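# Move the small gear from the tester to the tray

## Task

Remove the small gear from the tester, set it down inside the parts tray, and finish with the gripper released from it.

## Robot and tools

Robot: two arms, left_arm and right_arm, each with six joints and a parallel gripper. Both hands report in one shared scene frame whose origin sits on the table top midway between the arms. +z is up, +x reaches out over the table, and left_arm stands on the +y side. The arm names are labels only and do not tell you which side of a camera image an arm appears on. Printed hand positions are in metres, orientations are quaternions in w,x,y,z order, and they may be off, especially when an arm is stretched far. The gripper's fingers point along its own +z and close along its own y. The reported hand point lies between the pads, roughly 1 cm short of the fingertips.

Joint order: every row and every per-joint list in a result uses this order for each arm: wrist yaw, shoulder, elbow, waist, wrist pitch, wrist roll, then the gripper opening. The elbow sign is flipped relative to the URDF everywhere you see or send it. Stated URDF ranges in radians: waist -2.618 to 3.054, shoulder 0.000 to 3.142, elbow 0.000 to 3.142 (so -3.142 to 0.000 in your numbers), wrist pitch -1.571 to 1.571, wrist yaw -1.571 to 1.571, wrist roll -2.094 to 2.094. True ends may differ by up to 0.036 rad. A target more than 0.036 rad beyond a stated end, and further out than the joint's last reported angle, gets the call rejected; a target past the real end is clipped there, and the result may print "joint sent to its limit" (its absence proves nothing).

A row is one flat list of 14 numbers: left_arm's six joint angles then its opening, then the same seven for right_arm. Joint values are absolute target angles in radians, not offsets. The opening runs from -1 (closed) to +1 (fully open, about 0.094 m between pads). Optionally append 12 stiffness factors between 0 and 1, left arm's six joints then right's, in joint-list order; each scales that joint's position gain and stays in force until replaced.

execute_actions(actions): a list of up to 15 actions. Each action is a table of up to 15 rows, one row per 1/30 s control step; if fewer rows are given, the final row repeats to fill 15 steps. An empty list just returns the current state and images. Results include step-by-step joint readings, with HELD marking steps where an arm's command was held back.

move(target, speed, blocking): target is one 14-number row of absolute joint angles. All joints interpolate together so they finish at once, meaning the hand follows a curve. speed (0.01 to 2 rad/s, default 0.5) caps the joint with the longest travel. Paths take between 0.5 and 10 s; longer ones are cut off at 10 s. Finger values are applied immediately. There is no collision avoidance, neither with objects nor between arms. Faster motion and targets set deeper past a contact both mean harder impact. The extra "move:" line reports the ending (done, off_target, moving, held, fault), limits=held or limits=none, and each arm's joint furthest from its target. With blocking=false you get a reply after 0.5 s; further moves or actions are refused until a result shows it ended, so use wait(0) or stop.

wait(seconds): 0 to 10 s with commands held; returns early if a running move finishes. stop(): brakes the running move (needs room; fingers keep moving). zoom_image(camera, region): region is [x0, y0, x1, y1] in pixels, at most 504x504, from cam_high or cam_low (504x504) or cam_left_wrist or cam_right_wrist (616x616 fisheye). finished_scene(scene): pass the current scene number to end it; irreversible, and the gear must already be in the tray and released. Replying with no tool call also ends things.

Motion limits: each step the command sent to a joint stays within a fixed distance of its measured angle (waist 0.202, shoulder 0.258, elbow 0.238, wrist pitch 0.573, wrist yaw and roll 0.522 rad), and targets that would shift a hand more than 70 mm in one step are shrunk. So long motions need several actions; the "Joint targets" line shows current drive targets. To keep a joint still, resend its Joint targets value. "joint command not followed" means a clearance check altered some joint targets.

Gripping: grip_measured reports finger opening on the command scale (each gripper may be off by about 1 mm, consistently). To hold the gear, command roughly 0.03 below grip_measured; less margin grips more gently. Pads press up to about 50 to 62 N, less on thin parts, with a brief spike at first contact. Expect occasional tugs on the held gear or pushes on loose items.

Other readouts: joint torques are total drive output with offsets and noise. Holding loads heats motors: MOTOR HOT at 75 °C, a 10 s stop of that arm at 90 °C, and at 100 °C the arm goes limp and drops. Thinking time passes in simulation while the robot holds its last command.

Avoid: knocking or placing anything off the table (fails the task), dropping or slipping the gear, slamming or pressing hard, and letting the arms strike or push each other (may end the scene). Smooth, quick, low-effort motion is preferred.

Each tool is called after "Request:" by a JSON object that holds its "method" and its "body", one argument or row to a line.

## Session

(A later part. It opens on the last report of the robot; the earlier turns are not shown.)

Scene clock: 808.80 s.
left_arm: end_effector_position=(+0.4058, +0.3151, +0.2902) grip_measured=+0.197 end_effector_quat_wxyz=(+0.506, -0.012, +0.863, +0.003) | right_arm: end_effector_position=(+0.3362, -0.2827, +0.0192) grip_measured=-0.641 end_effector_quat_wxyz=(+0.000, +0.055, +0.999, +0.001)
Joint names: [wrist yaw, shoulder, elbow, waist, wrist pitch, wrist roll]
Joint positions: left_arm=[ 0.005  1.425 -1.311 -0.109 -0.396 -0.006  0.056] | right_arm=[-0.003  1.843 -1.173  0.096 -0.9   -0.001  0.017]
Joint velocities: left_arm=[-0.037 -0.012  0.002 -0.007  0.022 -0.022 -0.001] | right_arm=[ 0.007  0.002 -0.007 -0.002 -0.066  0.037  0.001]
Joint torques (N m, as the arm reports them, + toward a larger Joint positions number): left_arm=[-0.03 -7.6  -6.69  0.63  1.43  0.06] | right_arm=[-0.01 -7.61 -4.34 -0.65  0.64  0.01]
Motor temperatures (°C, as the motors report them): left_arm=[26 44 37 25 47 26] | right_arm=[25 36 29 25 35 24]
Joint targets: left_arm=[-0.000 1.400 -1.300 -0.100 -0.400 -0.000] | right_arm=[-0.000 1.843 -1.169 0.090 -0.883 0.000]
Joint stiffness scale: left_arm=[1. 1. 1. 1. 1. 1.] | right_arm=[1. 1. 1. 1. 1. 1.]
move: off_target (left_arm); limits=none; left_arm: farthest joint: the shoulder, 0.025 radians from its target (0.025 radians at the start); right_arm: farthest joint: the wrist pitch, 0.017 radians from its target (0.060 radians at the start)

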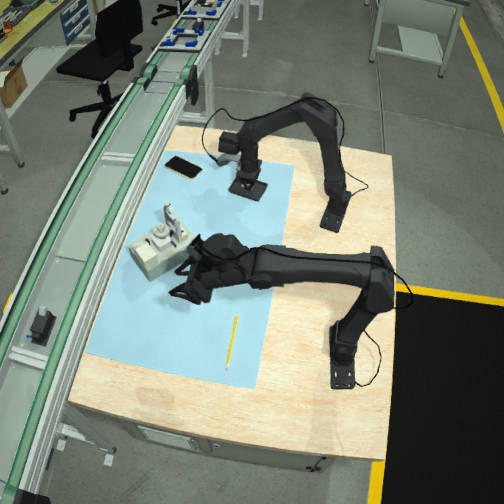

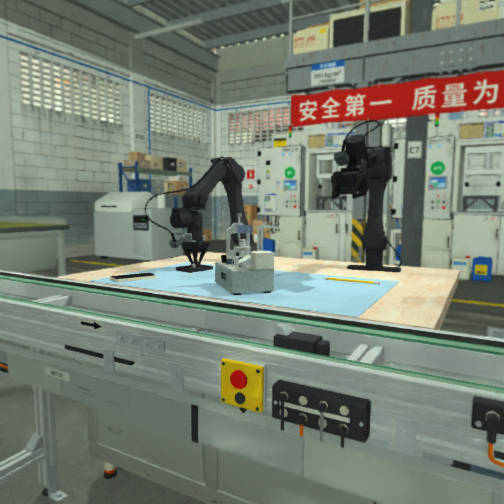

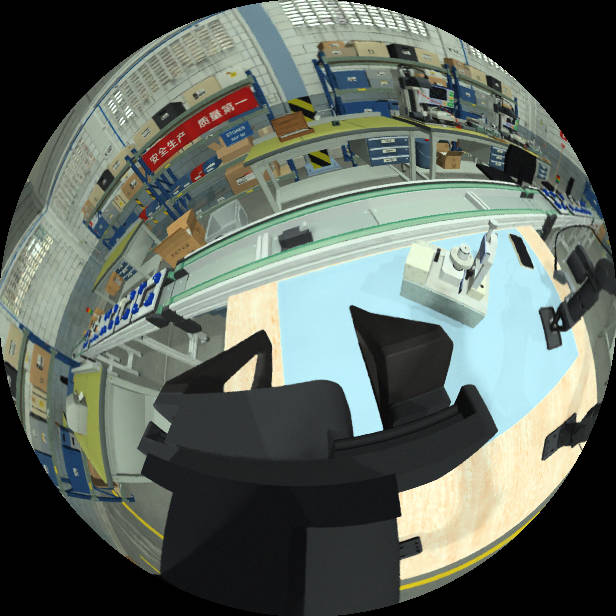

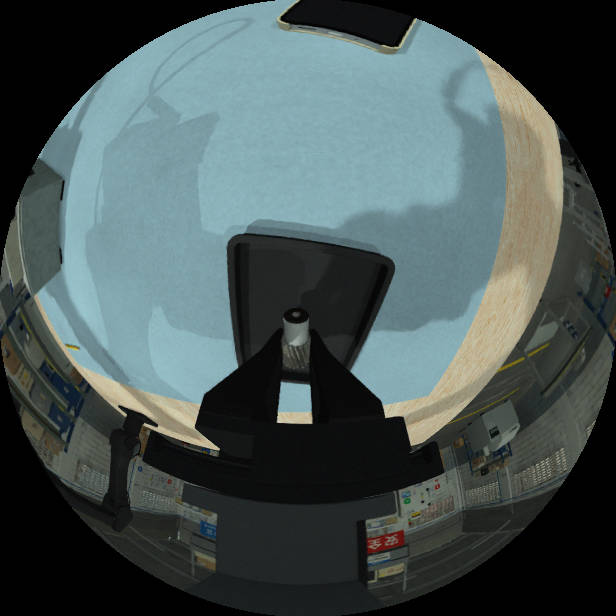

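Close enough; release and lift.

Request:
{"method": "execute_actions", "body": {
  "actions": [
    [[0, 1.4, -1.3, -0.1, -0.4, 0, 0.2,  0, 1.843, -1.169, 0.09, -0.883, 0, -0.2]]
  ]
}}

Request:
{"method": "move", "body": {
  "target": [0, 1.4, -1.3, -0.1, -0.4, 0, 0.2,  0, 1.76, -1.36, 0.09, -1.12, 0, -0.2],
  "speed": 0.4
}}

Scene clock: 813.33 s.
left_arm: end_effector_position=(+0.4058, +0.3151, +0.2902) grip_measured=+0.197 end_effector_quat_wxyz=(+0.506, -0.012, +0.863, +0.003) | right_arm: end_effector_position=(+0.3364, -0.2828, +0.0192) grip_measured=-0.202 end_effector_quat_wxyz=(+0.001, +0.055, +0.999, +0.001)
Joint names: [wrist yaw, shoulder, elbow, waist, wrist pitch, wrist roll]
Joint positions: left_arm=[ 0.005  1.425 -1.311 -0.109 -0.396 -0.006  0.056] | right_arm=[-0.003  1.843 -1.173  0.096 -0.899 -0.001  0.038]
Joint velocities: left_arm=[-0.037  0.017 -0.002 -0.012 -0.007  0.037 -0.001] | right_arm=[-0.007 -0.002 -0.012 -0.002 -0.081 -0.037 -0.   ]
Joint torques (N m, as the arm reports them, + toward a larger Joint positions number): left_arm=[ 0.   -7.7  -6.67  0.71  1.5   0.03] | right_arm=[-0.03 -7.78 -4.44 -0.36  0.59  0.01]
Motor temperatures (°C, as the motors report them): left_arm=[26 44 37 25 47 26] | right_arm=[25 35 29 25 35 24]
Joint targets: left_arm=[-0.000 1.400 -1.300 -0.100 -0.400 0.000] | right_arm=[0.000 1.843 -1.169 0.090 -0.883 0.000]
Joint stiffness scale: left_arm=[1. 1. 1. 1. 1. 1.] | right_arm=[1. 1. 1. 1. 1. 1.]
Step readings (joint positions):
0: left_arm=[0.005 1.425 -1.311 -0.109 -0.396 -0.006] | right_arm=[-0.003 1.843 -1.173 0.096 -0.900 -0.001]
1: left_arm=[0.005 1.425 -1.311 -0.109 -0.396 -0.006] | right_arm=[-0.003 1.843 -1.173 0.096 -0.900 -0.001]
2: left_arm=[0.005 1.425 -1.311 -0.109 -0.396 -0.006] | right_arm=[-0.003 1.843 -1.173 0.096 -0.900 -0.001]
4: left_arm=[0.005 1.425 -1.311 -0.109 -0.396 -0.006] | right_arm=[-0.003 1.843 -1.173 0.096 -0.899 -0.001]
8: left_arm=[0.005 1.425 -1.311 -0.109 -0.396 -0.006] | right_arm=[-0.003 1.843 -1.173 0.096 -0.899 -0.001]
15: Joint positions above

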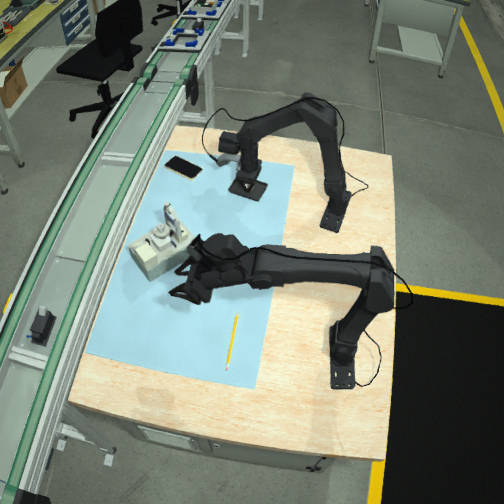

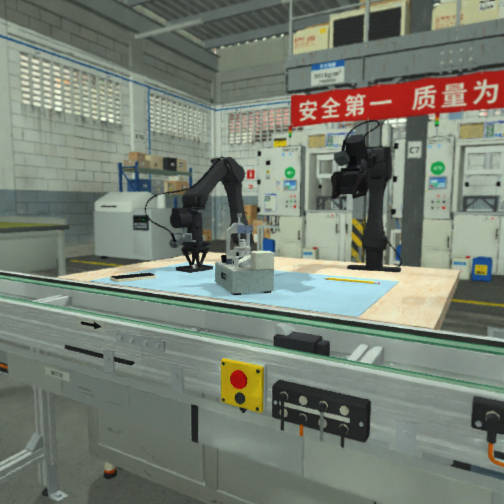

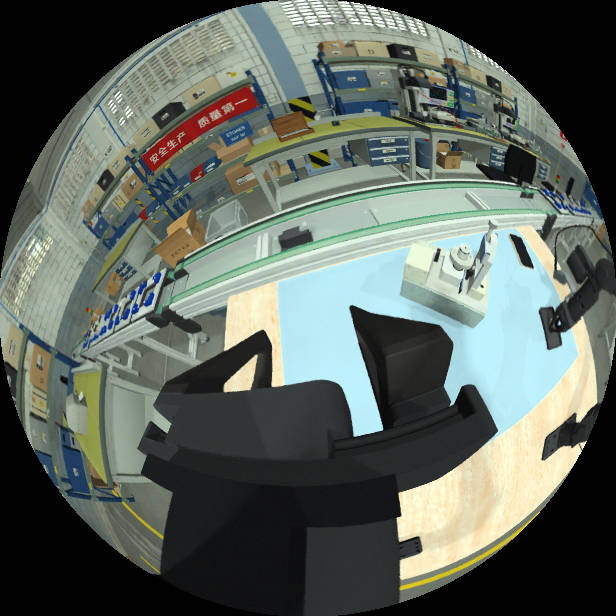

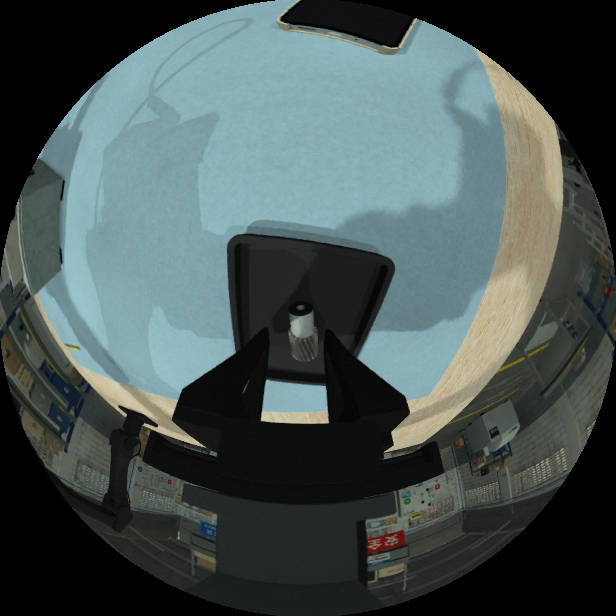

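Scene clock: 814.60 s.
left_arm: end_effector_position=(+0.4058, +0.3151, +0.2902) grip_measured=+0.197 end_effector_quat_wxyz=(+0.506, -0.012, +0.863, +0.003) | right_arm: end_effector_position=(+0.3407, -0.2832, +0.0752) grip_measured=-0.202 end_effector_quat_wxyz=(+0.004, +0.055, +0.998, +0.001)
Joint names: [wrist yaw, shoulder, elbow, waist, wrist pitch, wrist roll]
Joint positions: left_arm=[ 0.005  1.425 -1.311 -0.109 -0.396 -0.006  0.056] | right_arm=[-0.003  1.787 -1.335  0.096 -1.113 -0.001  0.038]
Joint velocities: left_arm=[-0.007  0.002  0.002 -0.002 -0.051 -0.007 -0.   ] | right_arm=[-0.007 -0.002 -0.002  0.017  0.007  0.022 -0.001]
Joint torques (N m, as the arm reports them, + toward a larger Joint positions number): left_arm=[-0.03 -7.69 -6.77  0.64  1.49  0.01] | right_arm=[-0.01 -9.56 -6.88 -0.65  0.37  0.01]
Motor temperatures (°C, as the motors report them): left_arm=[26 44 37 25 47 26] | right_arm=[25 35 29 25 34 24]
Joint targets: left_arm=[0.000 1.400 -1.300 -0.100 -0.400 -0.000] | right_arm=[-0.000 1.760 -1.360 0.090 -1.120 -0.000]
Joint stiffness scale: left_arm=[1. 1. 1. 1. 1. 1.] | right_arm=[1. 1. 1. 1. 1. 1.]
move: off_target (left_arm, right_arm); limits=none; left_arm: farthest joint: the shoulder, 0.025 radians from its target (0.025 radians at the start); right_arm: farthest joint: the shoulder, 0.027 radians from its target (0.083 radians at the start)

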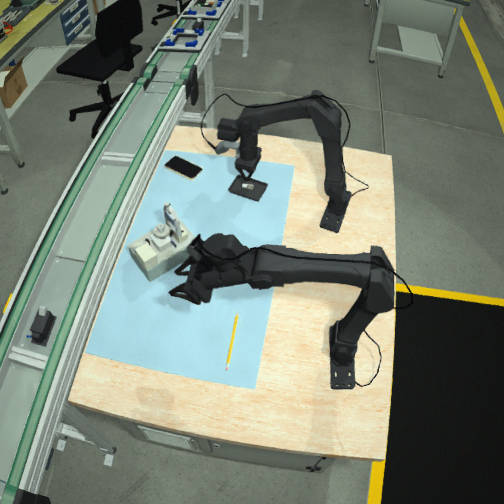

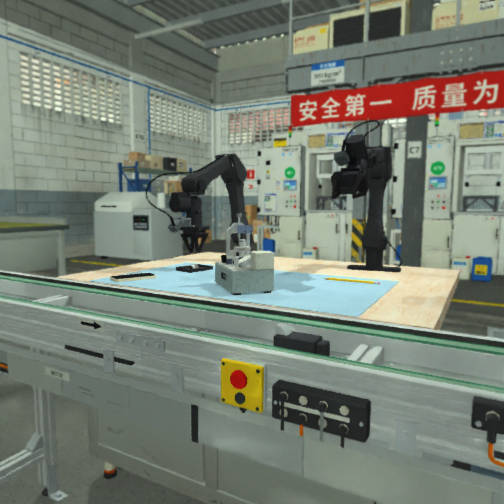

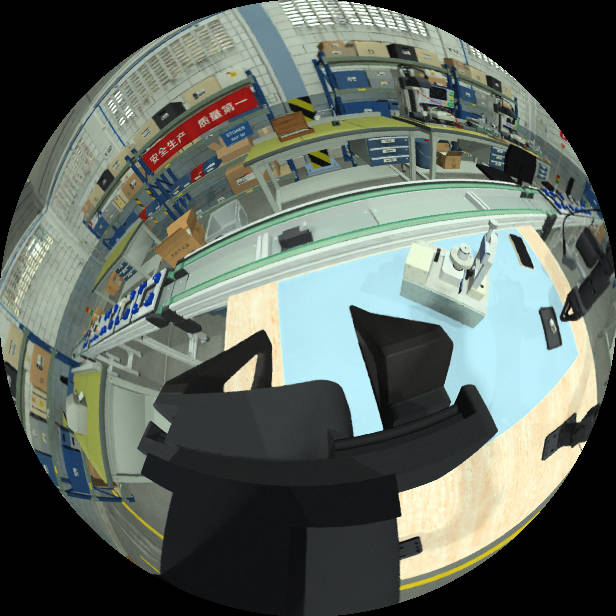

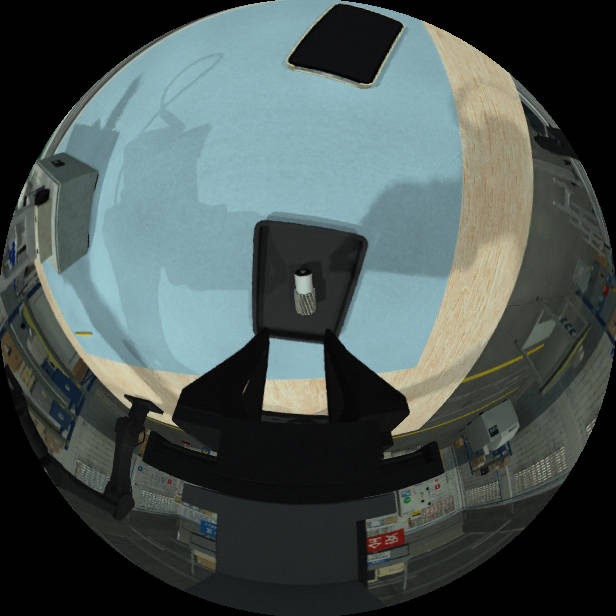

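The gear is in the tray.

Request:
{"method": "finished_scene", "body": {
  "scene": 1
}}

The scene is finished: the task was done.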